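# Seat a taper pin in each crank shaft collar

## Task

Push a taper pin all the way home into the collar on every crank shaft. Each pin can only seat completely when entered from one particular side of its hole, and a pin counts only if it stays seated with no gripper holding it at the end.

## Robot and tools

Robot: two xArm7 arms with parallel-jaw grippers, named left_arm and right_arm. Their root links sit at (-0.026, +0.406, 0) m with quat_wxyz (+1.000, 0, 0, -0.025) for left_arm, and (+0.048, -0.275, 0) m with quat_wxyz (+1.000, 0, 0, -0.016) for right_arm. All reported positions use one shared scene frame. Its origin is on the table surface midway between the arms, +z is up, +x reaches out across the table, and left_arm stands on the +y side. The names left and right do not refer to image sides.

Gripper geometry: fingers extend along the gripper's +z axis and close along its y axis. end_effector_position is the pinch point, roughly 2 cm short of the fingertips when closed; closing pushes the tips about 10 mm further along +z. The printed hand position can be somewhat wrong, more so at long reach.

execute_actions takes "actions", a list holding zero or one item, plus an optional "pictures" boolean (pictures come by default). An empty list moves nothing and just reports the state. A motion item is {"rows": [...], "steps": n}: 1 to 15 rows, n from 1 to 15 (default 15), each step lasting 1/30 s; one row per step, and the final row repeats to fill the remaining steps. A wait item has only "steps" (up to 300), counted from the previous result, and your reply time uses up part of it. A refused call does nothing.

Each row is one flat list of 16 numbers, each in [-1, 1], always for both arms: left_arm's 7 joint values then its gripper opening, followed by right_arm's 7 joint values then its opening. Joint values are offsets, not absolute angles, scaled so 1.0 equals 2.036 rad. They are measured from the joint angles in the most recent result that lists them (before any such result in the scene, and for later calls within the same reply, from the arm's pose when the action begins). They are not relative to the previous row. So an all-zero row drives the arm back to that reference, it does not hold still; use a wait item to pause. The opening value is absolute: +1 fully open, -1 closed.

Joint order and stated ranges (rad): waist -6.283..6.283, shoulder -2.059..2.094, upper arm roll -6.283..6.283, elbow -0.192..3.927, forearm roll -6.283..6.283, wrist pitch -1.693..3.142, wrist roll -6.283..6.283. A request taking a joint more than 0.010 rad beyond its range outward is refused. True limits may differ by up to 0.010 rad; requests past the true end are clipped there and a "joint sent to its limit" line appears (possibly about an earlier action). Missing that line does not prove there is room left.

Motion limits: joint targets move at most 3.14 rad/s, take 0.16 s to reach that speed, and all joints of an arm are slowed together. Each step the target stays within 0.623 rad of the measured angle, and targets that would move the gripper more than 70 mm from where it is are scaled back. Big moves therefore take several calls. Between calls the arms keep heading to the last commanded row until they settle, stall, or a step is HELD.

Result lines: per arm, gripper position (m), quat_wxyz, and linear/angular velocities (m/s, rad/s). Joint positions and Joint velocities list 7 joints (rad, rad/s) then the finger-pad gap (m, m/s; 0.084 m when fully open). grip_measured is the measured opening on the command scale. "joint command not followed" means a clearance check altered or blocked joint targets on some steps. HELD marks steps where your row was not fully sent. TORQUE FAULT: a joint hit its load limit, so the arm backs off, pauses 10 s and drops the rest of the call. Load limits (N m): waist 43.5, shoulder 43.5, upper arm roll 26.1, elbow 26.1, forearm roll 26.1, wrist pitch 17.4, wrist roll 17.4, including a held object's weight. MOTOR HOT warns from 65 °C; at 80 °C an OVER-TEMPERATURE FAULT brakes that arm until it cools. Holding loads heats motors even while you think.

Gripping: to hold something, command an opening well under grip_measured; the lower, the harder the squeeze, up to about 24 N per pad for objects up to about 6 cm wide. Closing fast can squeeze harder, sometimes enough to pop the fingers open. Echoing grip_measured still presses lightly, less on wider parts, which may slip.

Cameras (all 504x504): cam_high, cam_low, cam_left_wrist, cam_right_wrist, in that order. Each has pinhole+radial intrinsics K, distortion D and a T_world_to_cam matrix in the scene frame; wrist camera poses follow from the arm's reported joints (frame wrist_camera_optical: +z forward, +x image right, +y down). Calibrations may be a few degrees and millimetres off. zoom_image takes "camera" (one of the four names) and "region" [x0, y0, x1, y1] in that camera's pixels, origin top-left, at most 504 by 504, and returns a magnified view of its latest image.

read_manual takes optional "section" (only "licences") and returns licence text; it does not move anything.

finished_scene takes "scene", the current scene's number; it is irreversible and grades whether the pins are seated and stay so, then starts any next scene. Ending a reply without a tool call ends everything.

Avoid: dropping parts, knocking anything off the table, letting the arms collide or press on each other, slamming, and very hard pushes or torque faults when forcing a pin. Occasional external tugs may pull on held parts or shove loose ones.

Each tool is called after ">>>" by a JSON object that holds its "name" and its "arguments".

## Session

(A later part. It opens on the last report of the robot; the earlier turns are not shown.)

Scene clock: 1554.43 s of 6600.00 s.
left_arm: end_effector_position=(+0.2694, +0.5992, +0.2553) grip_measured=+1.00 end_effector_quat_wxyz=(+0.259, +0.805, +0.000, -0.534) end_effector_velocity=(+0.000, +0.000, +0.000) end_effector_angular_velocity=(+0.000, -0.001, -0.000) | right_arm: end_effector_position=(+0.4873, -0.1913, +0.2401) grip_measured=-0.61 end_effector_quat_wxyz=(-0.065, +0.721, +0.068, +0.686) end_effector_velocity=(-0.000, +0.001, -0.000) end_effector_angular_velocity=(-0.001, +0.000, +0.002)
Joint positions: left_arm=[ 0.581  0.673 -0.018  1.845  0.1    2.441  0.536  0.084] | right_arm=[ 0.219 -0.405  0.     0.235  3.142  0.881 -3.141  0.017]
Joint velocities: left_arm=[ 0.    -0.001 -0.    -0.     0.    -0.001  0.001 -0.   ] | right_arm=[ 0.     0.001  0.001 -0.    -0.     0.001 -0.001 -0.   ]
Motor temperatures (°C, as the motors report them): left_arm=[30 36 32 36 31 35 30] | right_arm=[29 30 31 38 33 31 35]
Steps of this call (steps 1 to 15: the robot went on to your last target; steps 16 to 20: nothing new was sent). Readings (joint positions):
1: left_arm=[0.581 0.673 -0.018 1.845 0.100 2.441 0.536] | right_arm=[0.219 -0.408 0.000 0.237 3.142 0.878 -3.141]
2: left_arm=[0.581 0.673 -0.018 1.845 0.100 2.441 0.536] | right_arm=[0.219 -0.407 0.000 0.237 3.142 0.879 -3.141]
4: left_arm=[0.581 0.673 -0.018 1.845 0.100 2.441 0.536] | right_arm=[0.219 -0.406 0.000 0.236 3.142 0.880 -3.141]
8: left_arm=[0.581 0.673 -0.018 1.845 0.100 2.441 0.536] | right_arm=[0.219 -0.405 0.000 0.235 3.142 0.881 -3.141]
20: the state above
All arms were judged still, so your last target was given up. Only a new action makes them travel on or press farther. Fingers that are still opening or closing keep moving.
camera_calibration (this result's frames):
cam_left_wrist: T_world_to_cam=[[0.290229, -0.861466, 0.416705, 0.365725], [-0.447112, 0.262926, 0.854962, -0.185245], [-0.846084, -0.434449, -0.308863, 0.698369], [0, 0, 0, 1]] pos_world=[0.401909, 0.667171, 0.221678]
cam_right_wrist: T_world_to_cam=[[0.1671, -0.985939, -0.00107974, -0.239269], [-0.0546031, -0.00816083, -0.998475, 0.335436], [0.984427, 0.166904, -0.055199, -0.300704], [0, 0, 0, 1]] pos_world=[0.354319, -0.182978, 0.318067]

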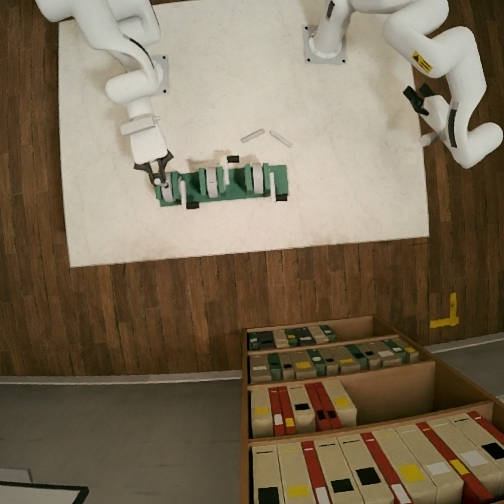

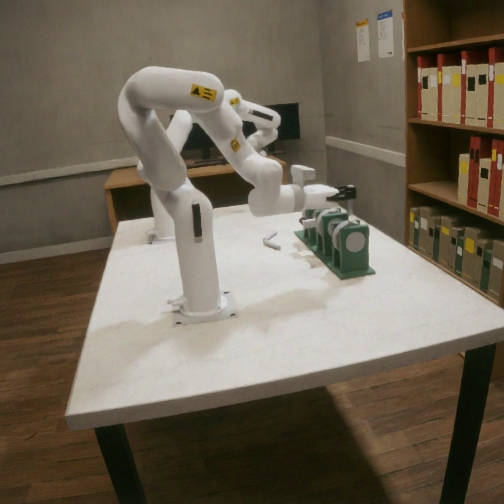

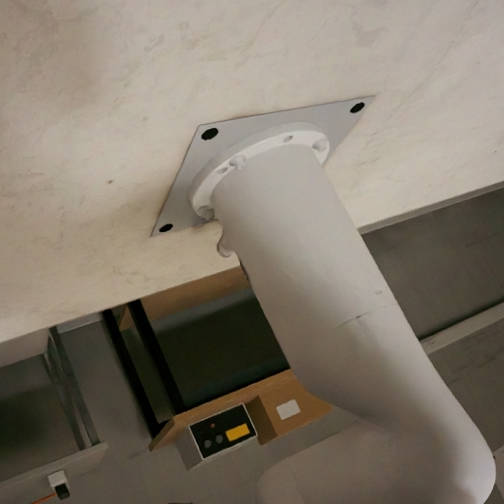

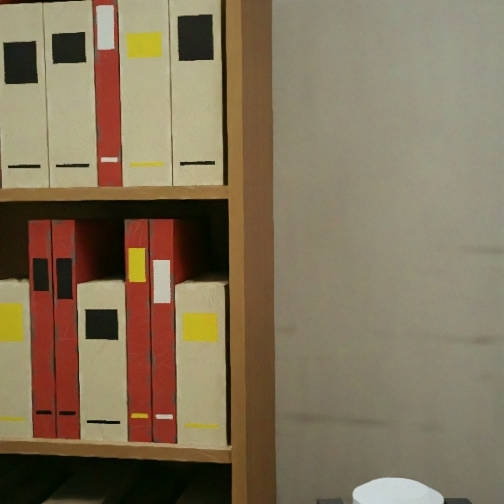

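>>> {"name": "execute_actions", "arguments": {"actions": [{"rows":[[0,0,0,0,0,0,0,1,0,0.006,0,0,0,0.006,0,-0.95],[0,0,0,0,0,0,0,1,0,0.012,0,-0.001,0,0.013,0,-0.95],[0,0,0,0,0,0,0,1,0,0.018,0,-0.0022,0,0.02,0,-0.95],[0,0,0,0,0,0,0,1,0,0.024,0,-0.0035,0,0.027,0,-0.95],[0,0,0,0,0,0,0,1,0,0.029,0,-0.0045,0,0.033,0,-0.95],[0,0,0,0,0,0,0,1,0,0.033,0,-0.0052,0,0.038,0,-0.95],[0,0,0,0,0,0,0,1,0,0.037,0,-0.006,0,0.0425,0,-0.95],[0,0,0,0,0,0,0,1,0,0.041,0,-0.0067,0,0.047,0,-0.95],[0,0,0,0,0,0,0,1,0,0.044,0,-0.0072,0,0.051,0,-0.95],[0,0,0,0,0,0,0,1,0,0.047,0,-0.0077,0,0.0545,0,-0.95],[0,0,0,0,0,0,0,1,0,0.0508,0,-0.0083,0,0.0589,0,-0.95]],"steps":15}], "pictures": false}}

>>> {"name": "execute_actions", "arguments": {"actions": [{"steps":20}]}}

>>> {"name": "zoom_image", "arguments": {"camera": "cam_low", "region": [320, 190, 380, 250]}}

Scene clock: 1566.83 s of 6600.00 s.
left_arm: end_effector_position=(+0.2694, +0.5992, +0.2553) grip_measured=+1.00 end_effector_quat_wxyz=(+0.259, +0.805, +0.000, -0.534) end_effector_velocity=(+0.000, -0.000, -0.000) end_effector_angular_velocity=(+0.000, +0.000, +0.000) | right_arm: end_effector_position=(+0.4883, -0.1913, +0.2161) grip_measured=-0.61 end_effector_quat_wxyz=(-0.065, +0.722, +0.068, +0.686) end_effector_velocity=(-0.001, -0.000, -0.012) end_effector_angular_velocity=(+0.001, -0.004, +0.000)
Joint positions: left_arm=[ 0.581  0.673 -0.018  1.845  0.1    2.441  0.536  0.084] | right_arm=[ 0.219 -0.306  0.     0.219  3.142  0.995 -3.141  0.017]
Joint velocities: left_arm=[ 0.     0.    -0.     0.    -0.     0.    -0.001 -0.   ] | right_arm=[ 0.001  0.052 -0.001 -0.011 -0.     0.067  0.    -0.   ]
Motor temperatures (°C, as the motors report them): left_arm=[30 36 32 36 31 35 30] | right_arm=[29 30 31 38 33 31 35]
Steps of this call (steps 1 to 90: nothing new was sent; then 8.90 s passed at rest; steps 91 to 105: all 15 steps of this action). Readings (joint positions):
91: left_arm=[0.581 0.673 -0.018 1.845 0.100 2.441 0.536] | right_arm=[0.219 -0.405 0.000 0.235 3.142 0.882 -3.141]
92: left_arm=[0.581 0.673 -0.018 1.845 0.100 2.441 0.536] | right_arm=[0.219 -0.402 0.000 0.235 3.142 0.885 -3.141]
94: left_arm=[0.581 0.673 -0.018 1.845 0.100 2.441 0.536] | right_arm=[0.219 -0.388 0.000 0.234 3.142 0.901 -3.141]
98: left_arm=[0.581 0.673 -0.018 1.845 0.100 2.441 0.536] | right_arm=[0.219 -0.348 0.000 0.226 3.142 0.945 -3.141]
105: the state above

Scene clock: 1567.50 s of 6600.00 s.
left_arm: end_effector_position=(+0.2694, +0.5992, +0.2553) grip_measured=+1.00 end_effector_quat_wxyz=(+0.259, +0.805, +0.000, -0.534) end_effector_velocity=(+0.000, +0.000, +0.000) end_effector_angular_velocity=(+0.000, -0.001, -0.000) | right_arm: end_effector_position=(+0.4883, -0.1911, +0.2151) grip_measured=-0.61 end_effector_quat_wxyz=(-0.065, +0.721, +0.068, +0.686) end_effector_velocity=(-0.000, -0.000, -0.001) end_effector_angular_velocity=(-0.001, +0.003, +0.000)
Joint positions: left_arm=[ 0.581  0.673 -0.018  1.845  0.1    2.441  0.536  0.084] | right_arm=[ 0.219 -0.302  0.     0.218  3.142  1.001 -3.141  0.017]
Joint velocities: left_arm=[ 0.    -0.001 -0.     0.     0.    -0.     0.     0.   ] | right_arm=[-0.     0.001  0.    -0.001 -0.    -0.001 -0.     0.   ]
Motor temperatures (°C, as the motors report them): left_arm=[30 36 32 36 31 35 30] | right_arm=[29 30 31 38 33 31 35]
Steps of this call (steps 1 to 15: the robot went on to your last target; steps 16 to 20: nothing new was sent). Readings (joint positions):
1: left_arm=[0.581 0.673 -0.018 1.845 0.100 2.441 0.536] | right_arm=[0.219 -0.305 0.000 0.219 3.142 0.997 -3.141]
2: left_arm=[0.581 0.673 -0.018 1.845 0.100 2.441 0.536] | right_arm=[0.219 -0.304 0.000 0.219 3.142 0.998 -3.141]
4: left_arm=[0.581 0.673 -0.018 1.845 0.100 2.441 0.536] | right_arm=[0.219 -0.303 0.000 0.218 3.142 1.000 -3.141]
8: left_arm=[0.581 0.673 -0.018 1.845 0.100 2.441 0.536] | right_arm=[0.219 -0.302 0.000 0.218 3.142 1.001 -3.141]
20: the state above
All arms were judged still, so your last target was given up. Only a new action makes them travel on or press farther. Fingers that are still opening or closing keep moving.
camera_calibration (this result's frames):
cam_left_wrist: T_world_to_cam=[[0.290229, -0.861466, 0.416705, 0.365725], [-0.447112, 0.262926, 0.854962, -0.185245], [-0.846084, -0.434449, -0.308863, 0.698369], [0, 0, 0, 1]] pos_world=[0.401909, 0.667171, 0.221678]
cam_right_wrist: T_world_to_cam=[[0.166985, -0.985959, -0.0011166, -0.239263], [-0.0547833, -0.00814749, -0.998465, 0.310643], [0.984436, 0.16679, -0.0553746, -0.303025], [0, 0, 0, 1]] pos_world=[0.35528, -0.182832, 0.293119]

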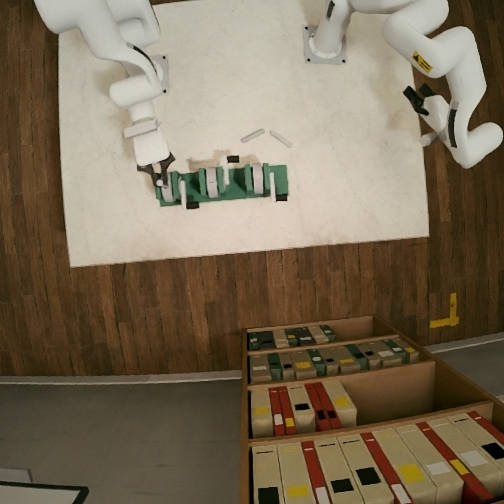

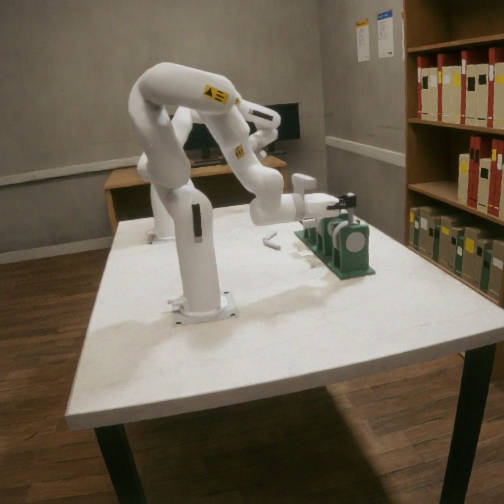

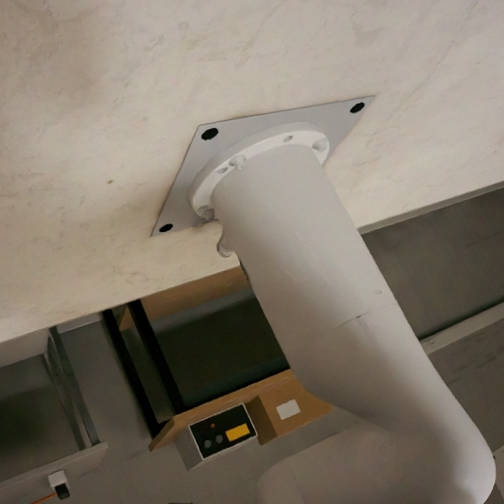

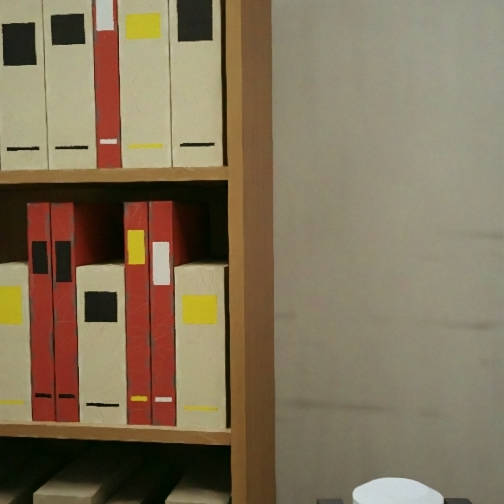

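Region (320, 190, 380, 250) of cam_low's 504x504 image, scaled by 8.400, with more detail than that image has.

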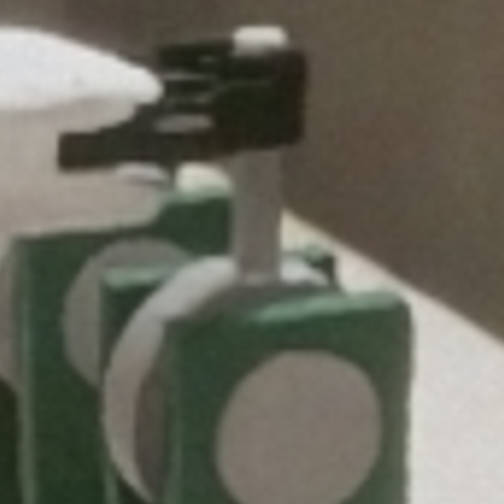

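>>> {"name": "execute_actions", "arguments": {"actions": [{"rows":[[0,0,0,0,0,0,0,1,0,0.003,0,-0.0004,0,0.0033,0,-0.95],[0,0,0,0,0,0,0,1,0,0.006,0,-0.0007,0,0.0067,0,-0.95],[0,0,0,0,0,0,0,1,0,0.009,0,-0.0011,0,0.01,0,-0.95],[0,0,0,0,0,0,0,1,0,0.012,0,-0.0014,0,0.0134,0,-0.95],[0,0,0,0,0,0,0,1,0,0.015,0,-0.0018,0,0.0167,0,-0.95],[0,0,0,0,0,0,0,1,0,0.018,0,-0.0022,0,0.02,0,-0.95],[0,0,0,0,0,0,0,1,0,0.0216,0,-0.0026,0,0.0241,0,-0.95]],"steps":15}]}}

>>> {"name": "zoom_image", "arguments": {"camera": "cam_low", "region": [320, 190, 380, 250]}}

Scene clock: 1576.03 s of 6600.00 s.
left_arm: end_effector_position=(+0.2694, +0.5992, +0.2553) grip_measured=+1.00 end_effector_quat_wxyz=(+0.259, +0.805, +0.000, -0.534) end_effector_velocity=(-0.000, +0.000, -0.000) end_effector_angular_velocity=(+0.001, +0.001, +0.000) | right_arm: end_effector_position=(+0.4882, -0.1912, +0.2052) grip_measured=-0.61 end_effector_quat_wxyz=(-0.065, +0.722, +0.068, +0.686) end_effector_velocity=(+0.000, -0.001, -0.001) end_effector_angular_velocity=(+0.001, -0.002, -0.001)
Joint positions: left_arm=[ 0.581  0.673 -0.018  1.845  0.1    2.441  0.536  0.084] | right_arm=[ 0.219 -0.258  0.     0.213  3.142  1.049 -3.141  0.017]
Joint velocities: left_arm=[ 0.     0.    -0.     0.     0.     0.    -0.001  0.   ] | right_arm=[ 0.     0.007 -0.002 -0.    -0.     0.01  -0.    -0.   ]
Motor temperatures (°C, as the motors report them): left_arm=[30 36 32 36 31 35 30] | right_arm=[29 30 31 38 33 31 35]
Steps of this call (steps 1 to 90: nothing new was sent; then 5.03 s passed at rest; steps 91 to 105: all 15 steps of this action). Readings (joint positions):
91: left_arm=[0.581 0.673 -0.018 1.845 0.100 2.441 0.536] | right_arm=[0.219 -0.301 0.000 0.218 3.142 1.002 -3.141]
92: left_arm=[0.581 0.673 -0.018 1.845 0.100 2.441 0.536] | right_arm=[0.219 -0.300 0.000 0.218 3.142 1.004 -3.141]
94: left_arm=[0.581 0.673 -0.018 1.845 0.100 2.441 0.536] | right_arm=[0.219 -0.292 0.000 0.217 3.142 1.012 -3.141]
98: left_arm=[0.581 0.673 -0.018 1.845 0.100 2.441 0.536] | right_arm=[0.219 -0.270 0.000 0.214 3.142 1.036 -3.141]
105: the state above
camera_calibration (this result's frames):
cam_left_wrist: T_world_to_cam=[[0.290229, -0.861466, 0.416705, 0.365725], [-0.447112, 0.262926, 0.854962, -0.185245], [-0.846084, -0.434449, -0.308863, 0.698369], [0, 0, 0, 1]] pos_world=[0.401909, 0.667171, 0.221678]
cam_right_wrist: T_world_to_cam=[[0.166915, -0.985971, -0.00113894, -0.239266], [-0.0551994, -0.00819138, -0.998442, 0.300874], [0.984425, 0.166718, -0.0557923, -0.303429], [0, 0, 0, 1]] pos_world=[0.355249, -0.182857, 0.283204]

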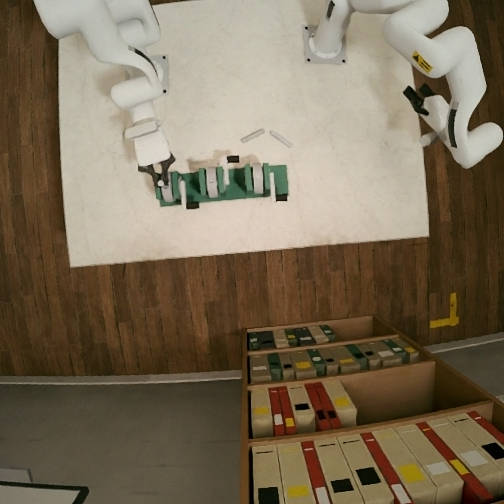

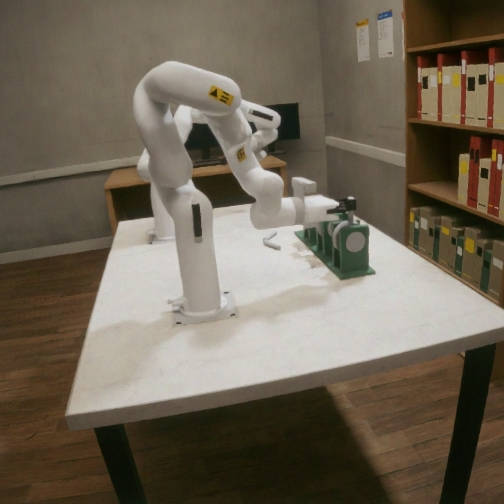

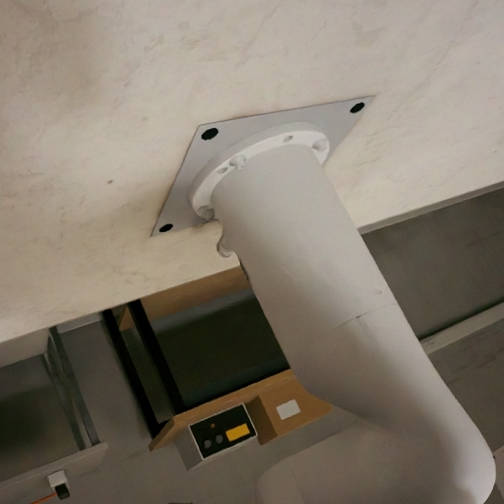

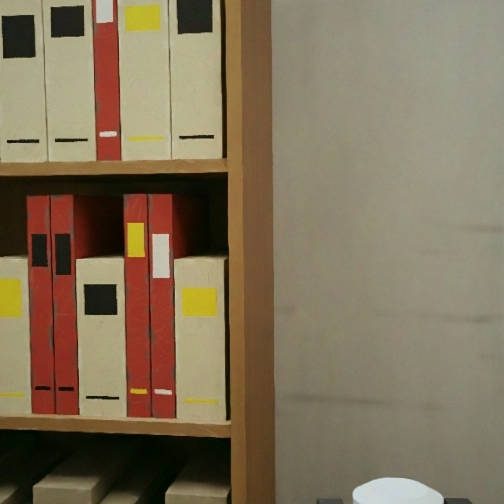

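Region (320, 190, 380, 250) of cam_low's 504x504 image, scaled by 8.400, with more detail than that image has.

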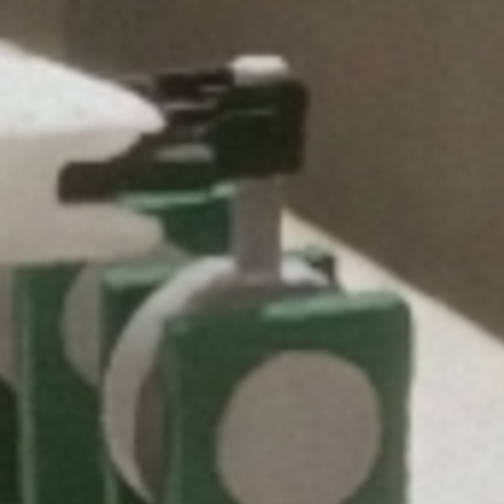

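>>> {"name": "execute_actions", "arguments": {"actions": [{"rows":[[0,0,0,0,0,0,0,1,0,0.004,0,-0.0003,0,0.0043,0,-0.95],[0,0,0,0,0,0,0,1,0,0.008,0,-0.0005,0,0.0085,0,-0.95],[0,0,0,0,0,0,0,1,0,0.012,0,-0.0008,0,0.0128,0,-0.95],[0,0,0,0,0,0,0,1,0,0.016,0,-0.001,0,0.017,0,-0.95],[0,0,0,0,0,0,0,1,0,0.02,0,-0.0013,0,0.0213,0,-0.95],[0,0,0,0,0,0,0,1,0,0.024,0,-0.0015,0,0.0256,0,-0.95],[0,0,0,0,0,0,0,1,0,0.028,0,-0.0018,0,0.03,0,-0.95],[0,0,0,0,0,0,0,1,0,0.032,0,-0.002,0,0.034,0,-0.95],[0,0,0,0,0,0,0,1,0,0.036,0,-0.0023,0,0.0384,0,-0.95],[0,0,0,0,0,0,0,1,0,0.0389,0,-0.0025,0,0.0415,0,-0.95]],"steps":15}]}}

>>> {"name": "zoom_image", "arguments": {"camera": "cam_low", "region": [320, 190, 380, 250]}}

Scene clock: 1584.77 s of 6600.00 s.
left_arm: end_effector_position=(+0.2694, +0.5992, +0.2553) grip_measured=+1.00 end_effector_quat_wxyz=(+0.259, +0.805, +0.000, -0.534) end_effector_velocity=(-0.000, -0.000, +0.000) end_effector_angular_velocity=(+0.001, +0.000, +0.000) | right_arm: end_effector_position=(+0.4882, -0.1913, +0.1886) grip_measured=-0.61 end_effector_quat_wxyz=(-0.065, +0.722, +0.068, +0.686) end_effector_velocity=(+0.002, +0.001, -0.002) end_effector_angular_velocity=(+0.003, -0.012, +0.002)
Joint positions: left_arm=[ 0.581  0.673 -0.018  1.845  0.1    2.441  0.536  0.084] | right_arm=[ 0.219 -0.182  0.     0.208  3.142  1.13  -3.141  0.017]
Joint velocities: left_arm=[ 0.    -0.001  0.    -0.001  0.    -0.    -0.001 -0.   ] | right_arm=[0.002 0.029 0.001 0.002 0.    0.04  0.    0.   ]
Motor temperatures (°C, as the motors report them): left_arm=[30 36 32 36 31 35 30] | right_arm=[29 30 31 38 33 31 35]
Steps of this call (steps 1 to 15: the robot went on to your last target; steps 16 to 90: nothing new was sent; then 5.23 s passed at rest; steps 91 to 105: all 15 steps of this action). Readings (joint positions):
91: left_arm=[0.581 0.673 -0.018 1.845 0.100 2.441 0.536] | right_arm=[0.219 -0.257 0.000 0.213 3.142 1.051 -3.141]
92: left_arm=[0.581 0.673 -0.018 1.845 0.100 2.441 0.536] | right_arm=[0.219 -0.255 0.000 0.213 3.142 1.053 -3.141]
94: left_arm=[0.581 0.673 -0.018 1.845 0.100 2.441 0.536] | right_arm=[0.219 -0.246 0.000 0.212 3.142 1.063 -3.141]
98: left_arm=[0.581 0.673 -0.018 1.845 0.100 2.441 0.536] | right_arm=[0.219 -0.217 0.000 0.210 3.142 1.093 -3.141]
105: the state above
camera_calibration (this result's frames):
cam_left_wrist: T_world_to_cam=[[0.290229, -0.861466, 0.416705, 0.365725], [-0.447112, 0.262926, 0.854962, -0.185245], [-0.846084, -0.434449, -0.308863, 0.698369], [0, 0, 0, 1]] pos_world=[0.401909, 0.667171, 0.221678]
cam_right_wrist: T_world_to_cam=[[0.166658, -0.986014, -0.00119843, -0.239254], [-0.0557095, -0.00820261, -0.998413, 0.284625], [0.98444, 0.16646, -0.0562974, -0.304264], [0, 0, 0, 1]] pos_world=[0.35526, -0.182925, 0.266757]

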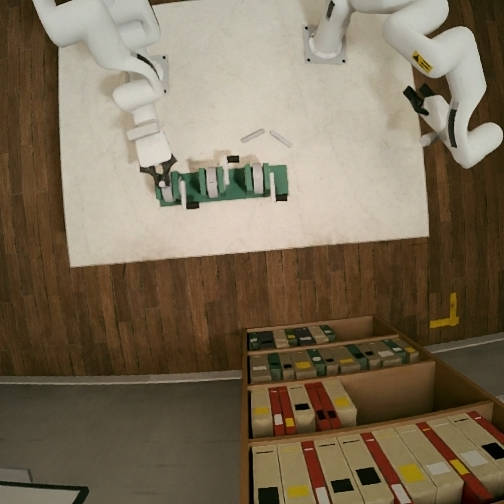

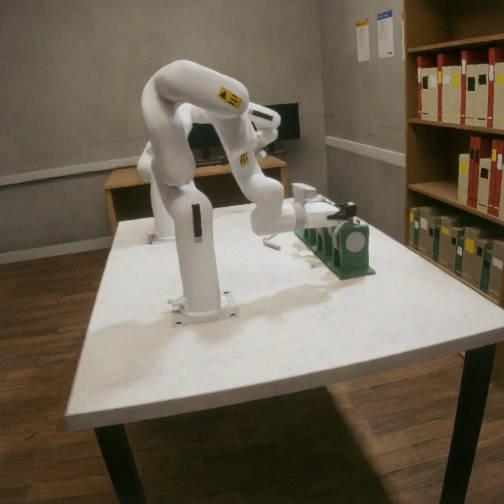

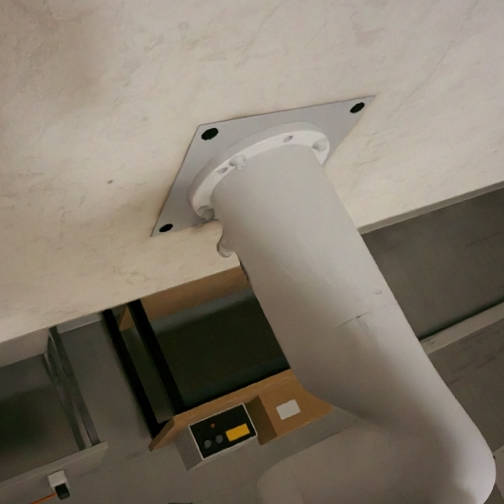

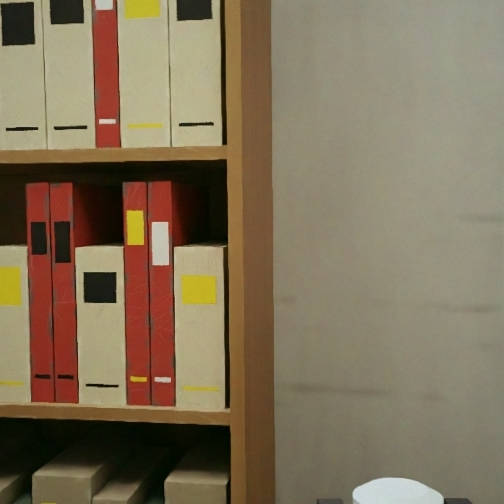

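Region (320, 190, 380, 250) of cam_low's 504x504 image, scaled by 8.400, with more detail than that image has.

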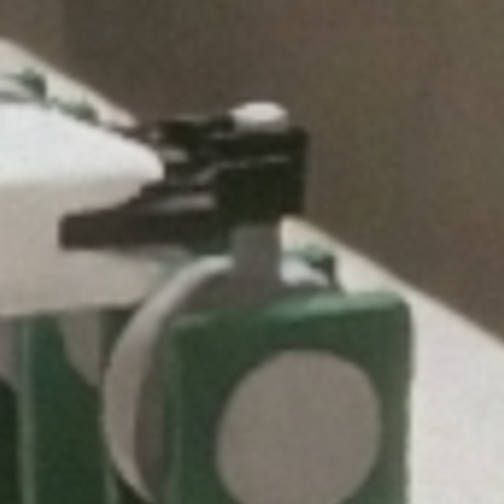

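No slip; the pin is about 30 mm in. Releasing it now.

>>> {"name": "execute_actions", "arguments": {"actions": [{"rows":[[0,0,0,0,0,0,0,1,0,0,0,0,0,0,0,-0.6],[0,0,0,0,0,0,0,1,0,0,0,0,0,0,0,-0.5],[0,0,0,0,0,0,0,1,0,0,0,0,0,0,0,-0.4],[0,0,0,0,0,0,0,1,0,0,0,0,0,0,0,-0.3]],"steps":15}]}}

>>> {"name": "zoom_image", "arguments": {"camera": "cam_low", "region": [320, 190, 380, 250]}}

Scene clock: 1590.67 s of 6600.00 s.
left_arm: end_effector_position=(+0.2694, +0.5992, +0.2553) grip_measured=+1.00 end_effector_quat_wxyz=(+0.259, +0.805, +0.000, -0.534) end_effector_velocity=(-0.000, -0.000, +0.000) end_effector_angular_velocity=(-0.001, +0.001, -0.000) | right_arm: end_effector_position=(+0.4882, -0.1911, +0.1887) grip_measured=-0.32 end_effector_quat_wxyz=(-0.065, +0.722, +0.068, +0.686) end_effector_velocity=(+0.000, -0.001, +0.000) end_effector_angular_velocity=(-0.002, -0.000, -0.002)
Joint positions: left_arm=[ 0.581  0.673 -0.018  1.845  0.1    2.441  0.536  0.084] | right_arm=[ 0.219 -0.182  0.     0.208  3.142  1.13  -3.141  0.03 ]
Joint velocities: left_arm=[-0.    -0.     0.    -0.001 -0.     0.001  0.001  0.   ] | right_arm=[-0.    -0.    -0.001 -0.     0.     0.    -0.002 -0.   ]
Motor temperatures (°C, as the motors report them): left_arm=[30 36 32 36 31 35 30] | right_arm=[29 30 31 37 33 31 35]
Steps of this call (steps 1 to 15: the robot went on to your last target; steps 16 to 90: nothing new was sent; then 2.40 s passed at rest; steps 91 to 105: all 15 steps of this action). Readings (joint positions):
91: left_arm=[0.581 0.673 -0.018 1.845 0.100 2.441 0.536] | right_arm=[0.219 -0.179 0.000 0.208 3.142 1.133 -3.141]
92: left_arm=[0.581 0.673 -0.018 1.845 0.100 2.441 0.536] | right_arm=[0.219 -0.180 0.001 0.208 3.141 1.132 -3.141]
94: left_arm=[0.581 0.673 -0.018 1.845 0.100 2.441 0.536] | right_arm=[0.220 -0.181 0.001 0.208 3.141 1.131 -3.141]
98: left_arm=[0.581 0.673 -0.018 1.845 0.100 2.441 0.536] | right_arm=[0.220 -0.182 0.001 0.208 3.141 1.130 -3.141]
105: the state above
camera_calibration (this result's frames):
cam_left_wrist: T_world_to_cam=[[0.290229, -0.861466, 0.416705, 0.365725], [-0.447112, 0.262926, 0.854962, -0.185245], [-0.846084, -0.434449, -0.308863, 0.698369], [0, 0, 0, 1]] pos_world=[0.401909, 0.667171, 0.221678]
cam_right_wrist: T_world_to_cam=[[0.166955, -0.985964, -0.00116882, -0.239275], [-0.055668, -0.00824279, -0.998415, 0.284607], [0.984392, 0.166756, -0.0562629, -0.304197], [0, 0, 0, 1]] pos_world=[0.355241, -0.182844, 0.266761]

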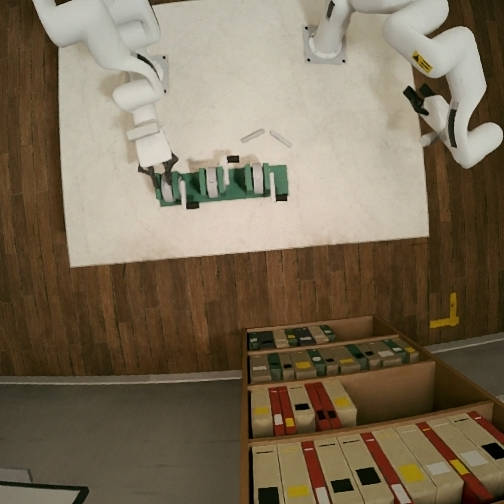

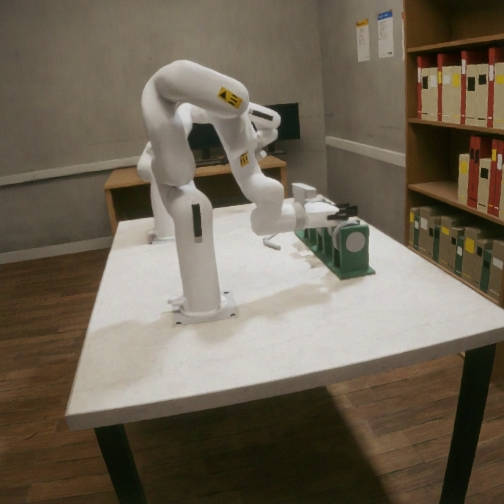

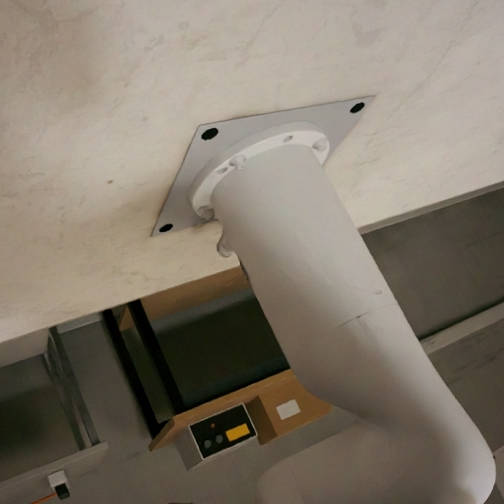

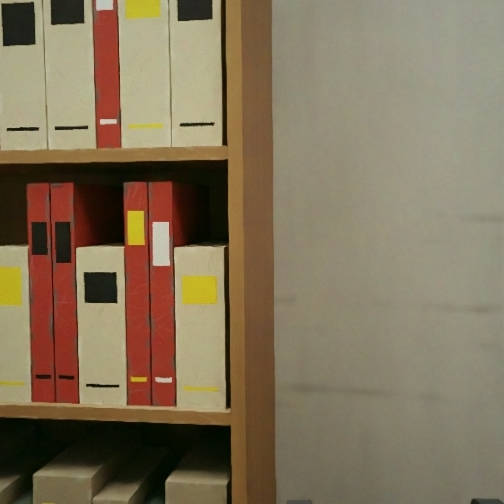

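Region (320, 190, 380, 250) of cam_low's 504x504 image, scaled by 8.400, with more detail than that image has.

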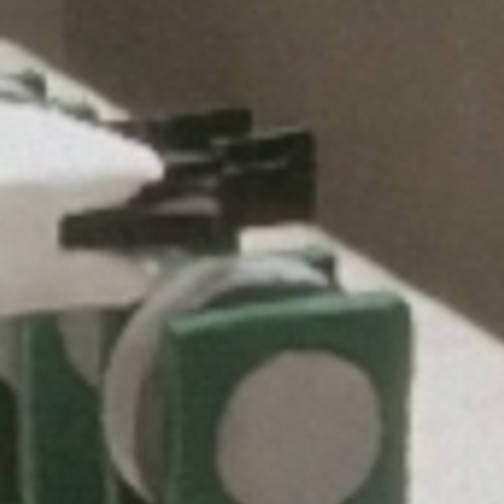

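Pin dropped in. Retreating up to z≈0.30 and then back.

>>> {"name": "execute_actions", "arguments": {"actions": [{"rows":[[0,0,0,0,0,0,0,1,0,-0.04,0,0.0025,0,-0.04,0,-0.3],[0,0,0,0,0,0,0,1,0,-0.06,0,0.005,0,-0.064,0,-0.3],[0,0,0,0,0,0,0,1,0,-0.11,0,0.013,0,-0.122,0,-0.3],[0,0,0,0,0,0,0,1,0,-0.11,0,0.013,0,-0.122,0,-0.3],[0,0,0,0,0,0,0,1,0,-0.196,0,0.054,0,-0.25,0,-0.3],[0,0,0,0,0,0,0,1,0,-0.196,0,0.054,0,-0.25,0,-0.3],[0,0,0,0,0,0,0,1,0,-0.196,0,0.054,0,-0.25,0,-0.3],[0,0,0,0,0,0,0,1,-0.15,-0.25,0,0.1,0,-0.3,0,-0.3]],"steps":15}], "pictures": false}}

>>> {"name": "execute_actions", "arguments": {"actions": [{"steps":15}]}}

>>> {"name": "zoom_image", "arguments": {"camera": "cam_high", "region": [140, 140, 300, 220]}}

Scene clock: 1598.03 s of 6600.00 s.
left_arm: end_effector_position=(+0.2694, +0.5992, +0.2553) grip_measured=+1.00 end_effector_quat_wxyz=(+0.259, +0.805, +0.000, -0.534) end_effector_velocity=(+0.000, +0.000, +0.000) end_effector_angular_velocity=(+0.001, -0.001, +0.000) | right_arm: end_effector_position=(+0.5030, -0.2590, +0.3157) grip_measured=-0.32 end_effector_quat_wxyz=(-0.013, +0.710, +0.012, +0.704) end_effector_velocity=(+0.015, -0.376, +0.337) end_effector_angular_velocity=(+0.013, -0.331, -0.827)
Joint positions: left_arm=[ 0.581  0.673 -0.018  1.845  0.1    2.441  0.536  0.084] | right_arm=[ 0.066 -0.571 -0.     0.341  3.142  0.651 -3.141  0.03 ]
Joint velocities: left_arm=[-0.    -0.     0.     0.001 -0.001 -0.001 -0.001 -0.   ] | right_arm=[-0.825 -0.64  -0.002  0.387 -0.    -0.696  0.     0.   ]
Motor temperatures (°C, as the motors report them): left_arm=[30 36 32 36 31 35 30] | right_arm=[29 30 31 37 33 31 35]
Steps of this call (steps 1 to 15: the robot went on to your last target; steps 16 to 90: nothing new was sent; then 3.87 s passed at rest; steps 91 to 105: all 15 steps of this action). Readings (joint positions):
91: left_arm=[0.581 0.673 -0.018 1.845 0.100 2.441 0.536] | right_arm=[0.219 -0.183 0.000 0.208 3.142 1.129 -3.141]
92: left_arm=[0.581 0.673 -0.018 1.845 0.100 2.441 0.536] | right_arm=[0.219 -0.188 0.000 0.208 3.142 1.123 -3.141]
94: left_arm=[0.581 0.673 -0.018 1.845 0.100 2.441 0.536] | right_arm=[0.219 -0.233 0.000 0.209 3.142 1.072 -3.141]
98: left_arm=[0.581 0.673 -0.018 1.845 0.100 2.441 0.536] | right_arm=[0.219 -0.404 0.000 0.250 3.142 0.863 -3.141]
105: the state above

Scene clock: 1598.53 s of 6600.00 s.
left_arm: end_effector_position=(+0.2694, +0.5992, +0.2553) grip_measured=+1.00 end_effector_quat_wxyz=(+0.259, +0.805, +0.000, -0.534) end_effector_velocity=(-0.000, +0.000, -0.000) end_effector_angular_velocity=(-0.000, +0.001, -0.001) | right_arm: end_effector_position=(+0.4947, -0.3267, +0.3765) grip_measured=-0.32 end_effector_quat_wxyz=(+0.042, +0.688, -0.040, +0.723) end_effector_velocity=(-0.001, -0.006, +0.008) end_effector_angular_velocity=(+0.002, -0.013, -0.013)
Joint positions: left_arm=[ 0.581  0.673 -0.018  1.845  0.1    2.441  0.536  0.084] | right_arm=[-0.085 -0.69   0.001  0.41   3.142  0.52  -3.141  0.03 ]
Joint velocities: left_arm=[-0.    -0.    -0.    -0.001  0.001 -0.     0.001 -0.   ] | right_arm=[-0.01  -0.009 -0.004  0.009  0.    -0.006  0.001 -0.   ]
Motor temperatures (°C, as the motors report them): left_arm=[30 36 32 36 31 35 30] | right_arm=[29 30 31 37 33 31 35]
Steps of this call (steps 1 to 15: the robot went on to your last target). Readings (joint positions):
1: left_arm=[0.581 0.673 -0.018 1.845 0.100 2.441 0.536] | right_arm=[0.039 -0.593 -0.000 0.354 3.142 0.628 -3.141]
2: left_arm=[0.581 0.673 -0.018 1.845 0.100 2.441 0.536] | right_arm=[0.011 -0.614 -0.000 0.366 3.142 0.604 -3.141]
4: left_arm=[0.581 0.673 -0.018 1.845 0.100 2.441 0.536] | right_arm=[-0.039 -0.654 -0.001 0.390 3.142 0.562 -3.141]
8: left_arm=[0.581 0.673 -0.018 1.845 0.100 2.441 0.536] | right_arm=[-0.077 -0.684 -0.000 0.407 3.142 0.529 -3.141]
15: the state above
camera_calibration (this result's frames):
cam_left_wrist: T_world_to_cam=[[0.290229, -0.861466, 0.416705, 0.365725], [-0.447112, 0.262926, 0.854962, -0.185245], [-0.846084, -0.434449, -0.308863, 0.698369], [0, 0, 0, 1]] pos_world=[0.401909, 0.667171, 0.221678]
cam_right_wrist: T_world_to_cam=[[-0.135296, -0.990801, -0.00286823, -0.225163], [0.0433831, -0.00303193, -0.999054, 0.4243], [0.989855, -0.135292, 0.0433942, -0.416328], [0, 0, 0, 1]] pos_world=[0.363233, -0.278131, 0.441319]

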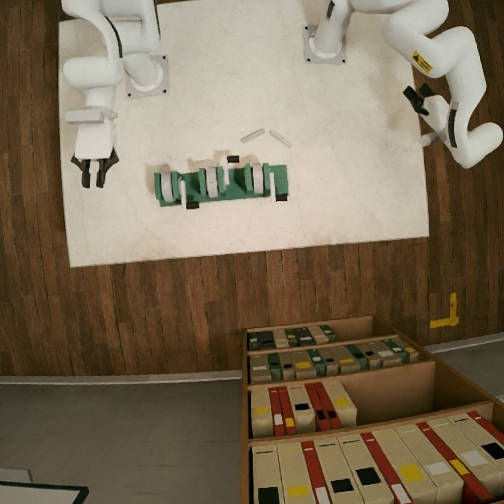

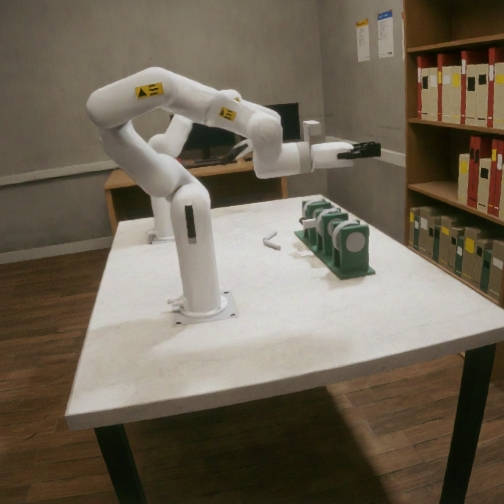

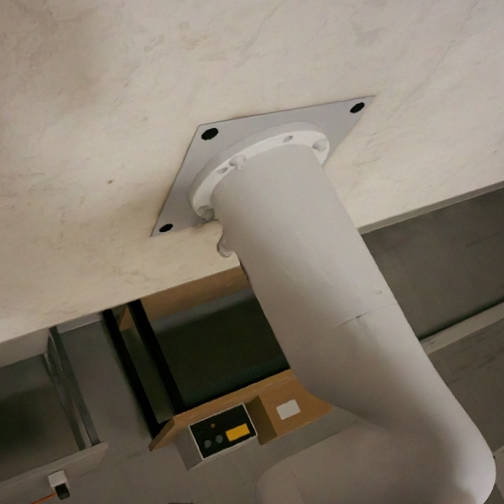

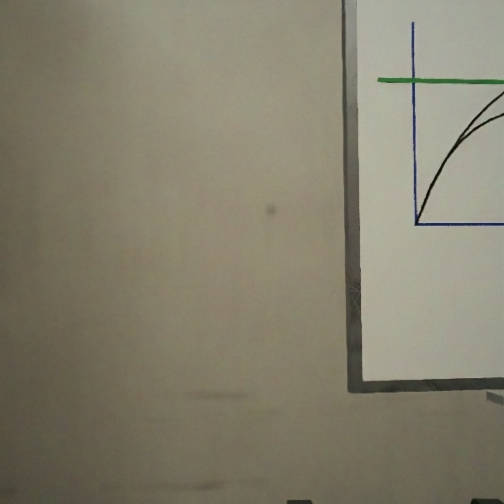

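Region (140, 140, 300, 220) of cam_high's 504x504 image, scaled by 3.150, with more detail than that image has.

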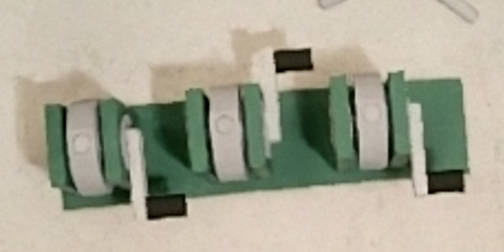

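All three pins look seated in their holes.

>>> {"name": "finished_scene", "arguments": {"scene": 1}}

The scene is finished: the task was done.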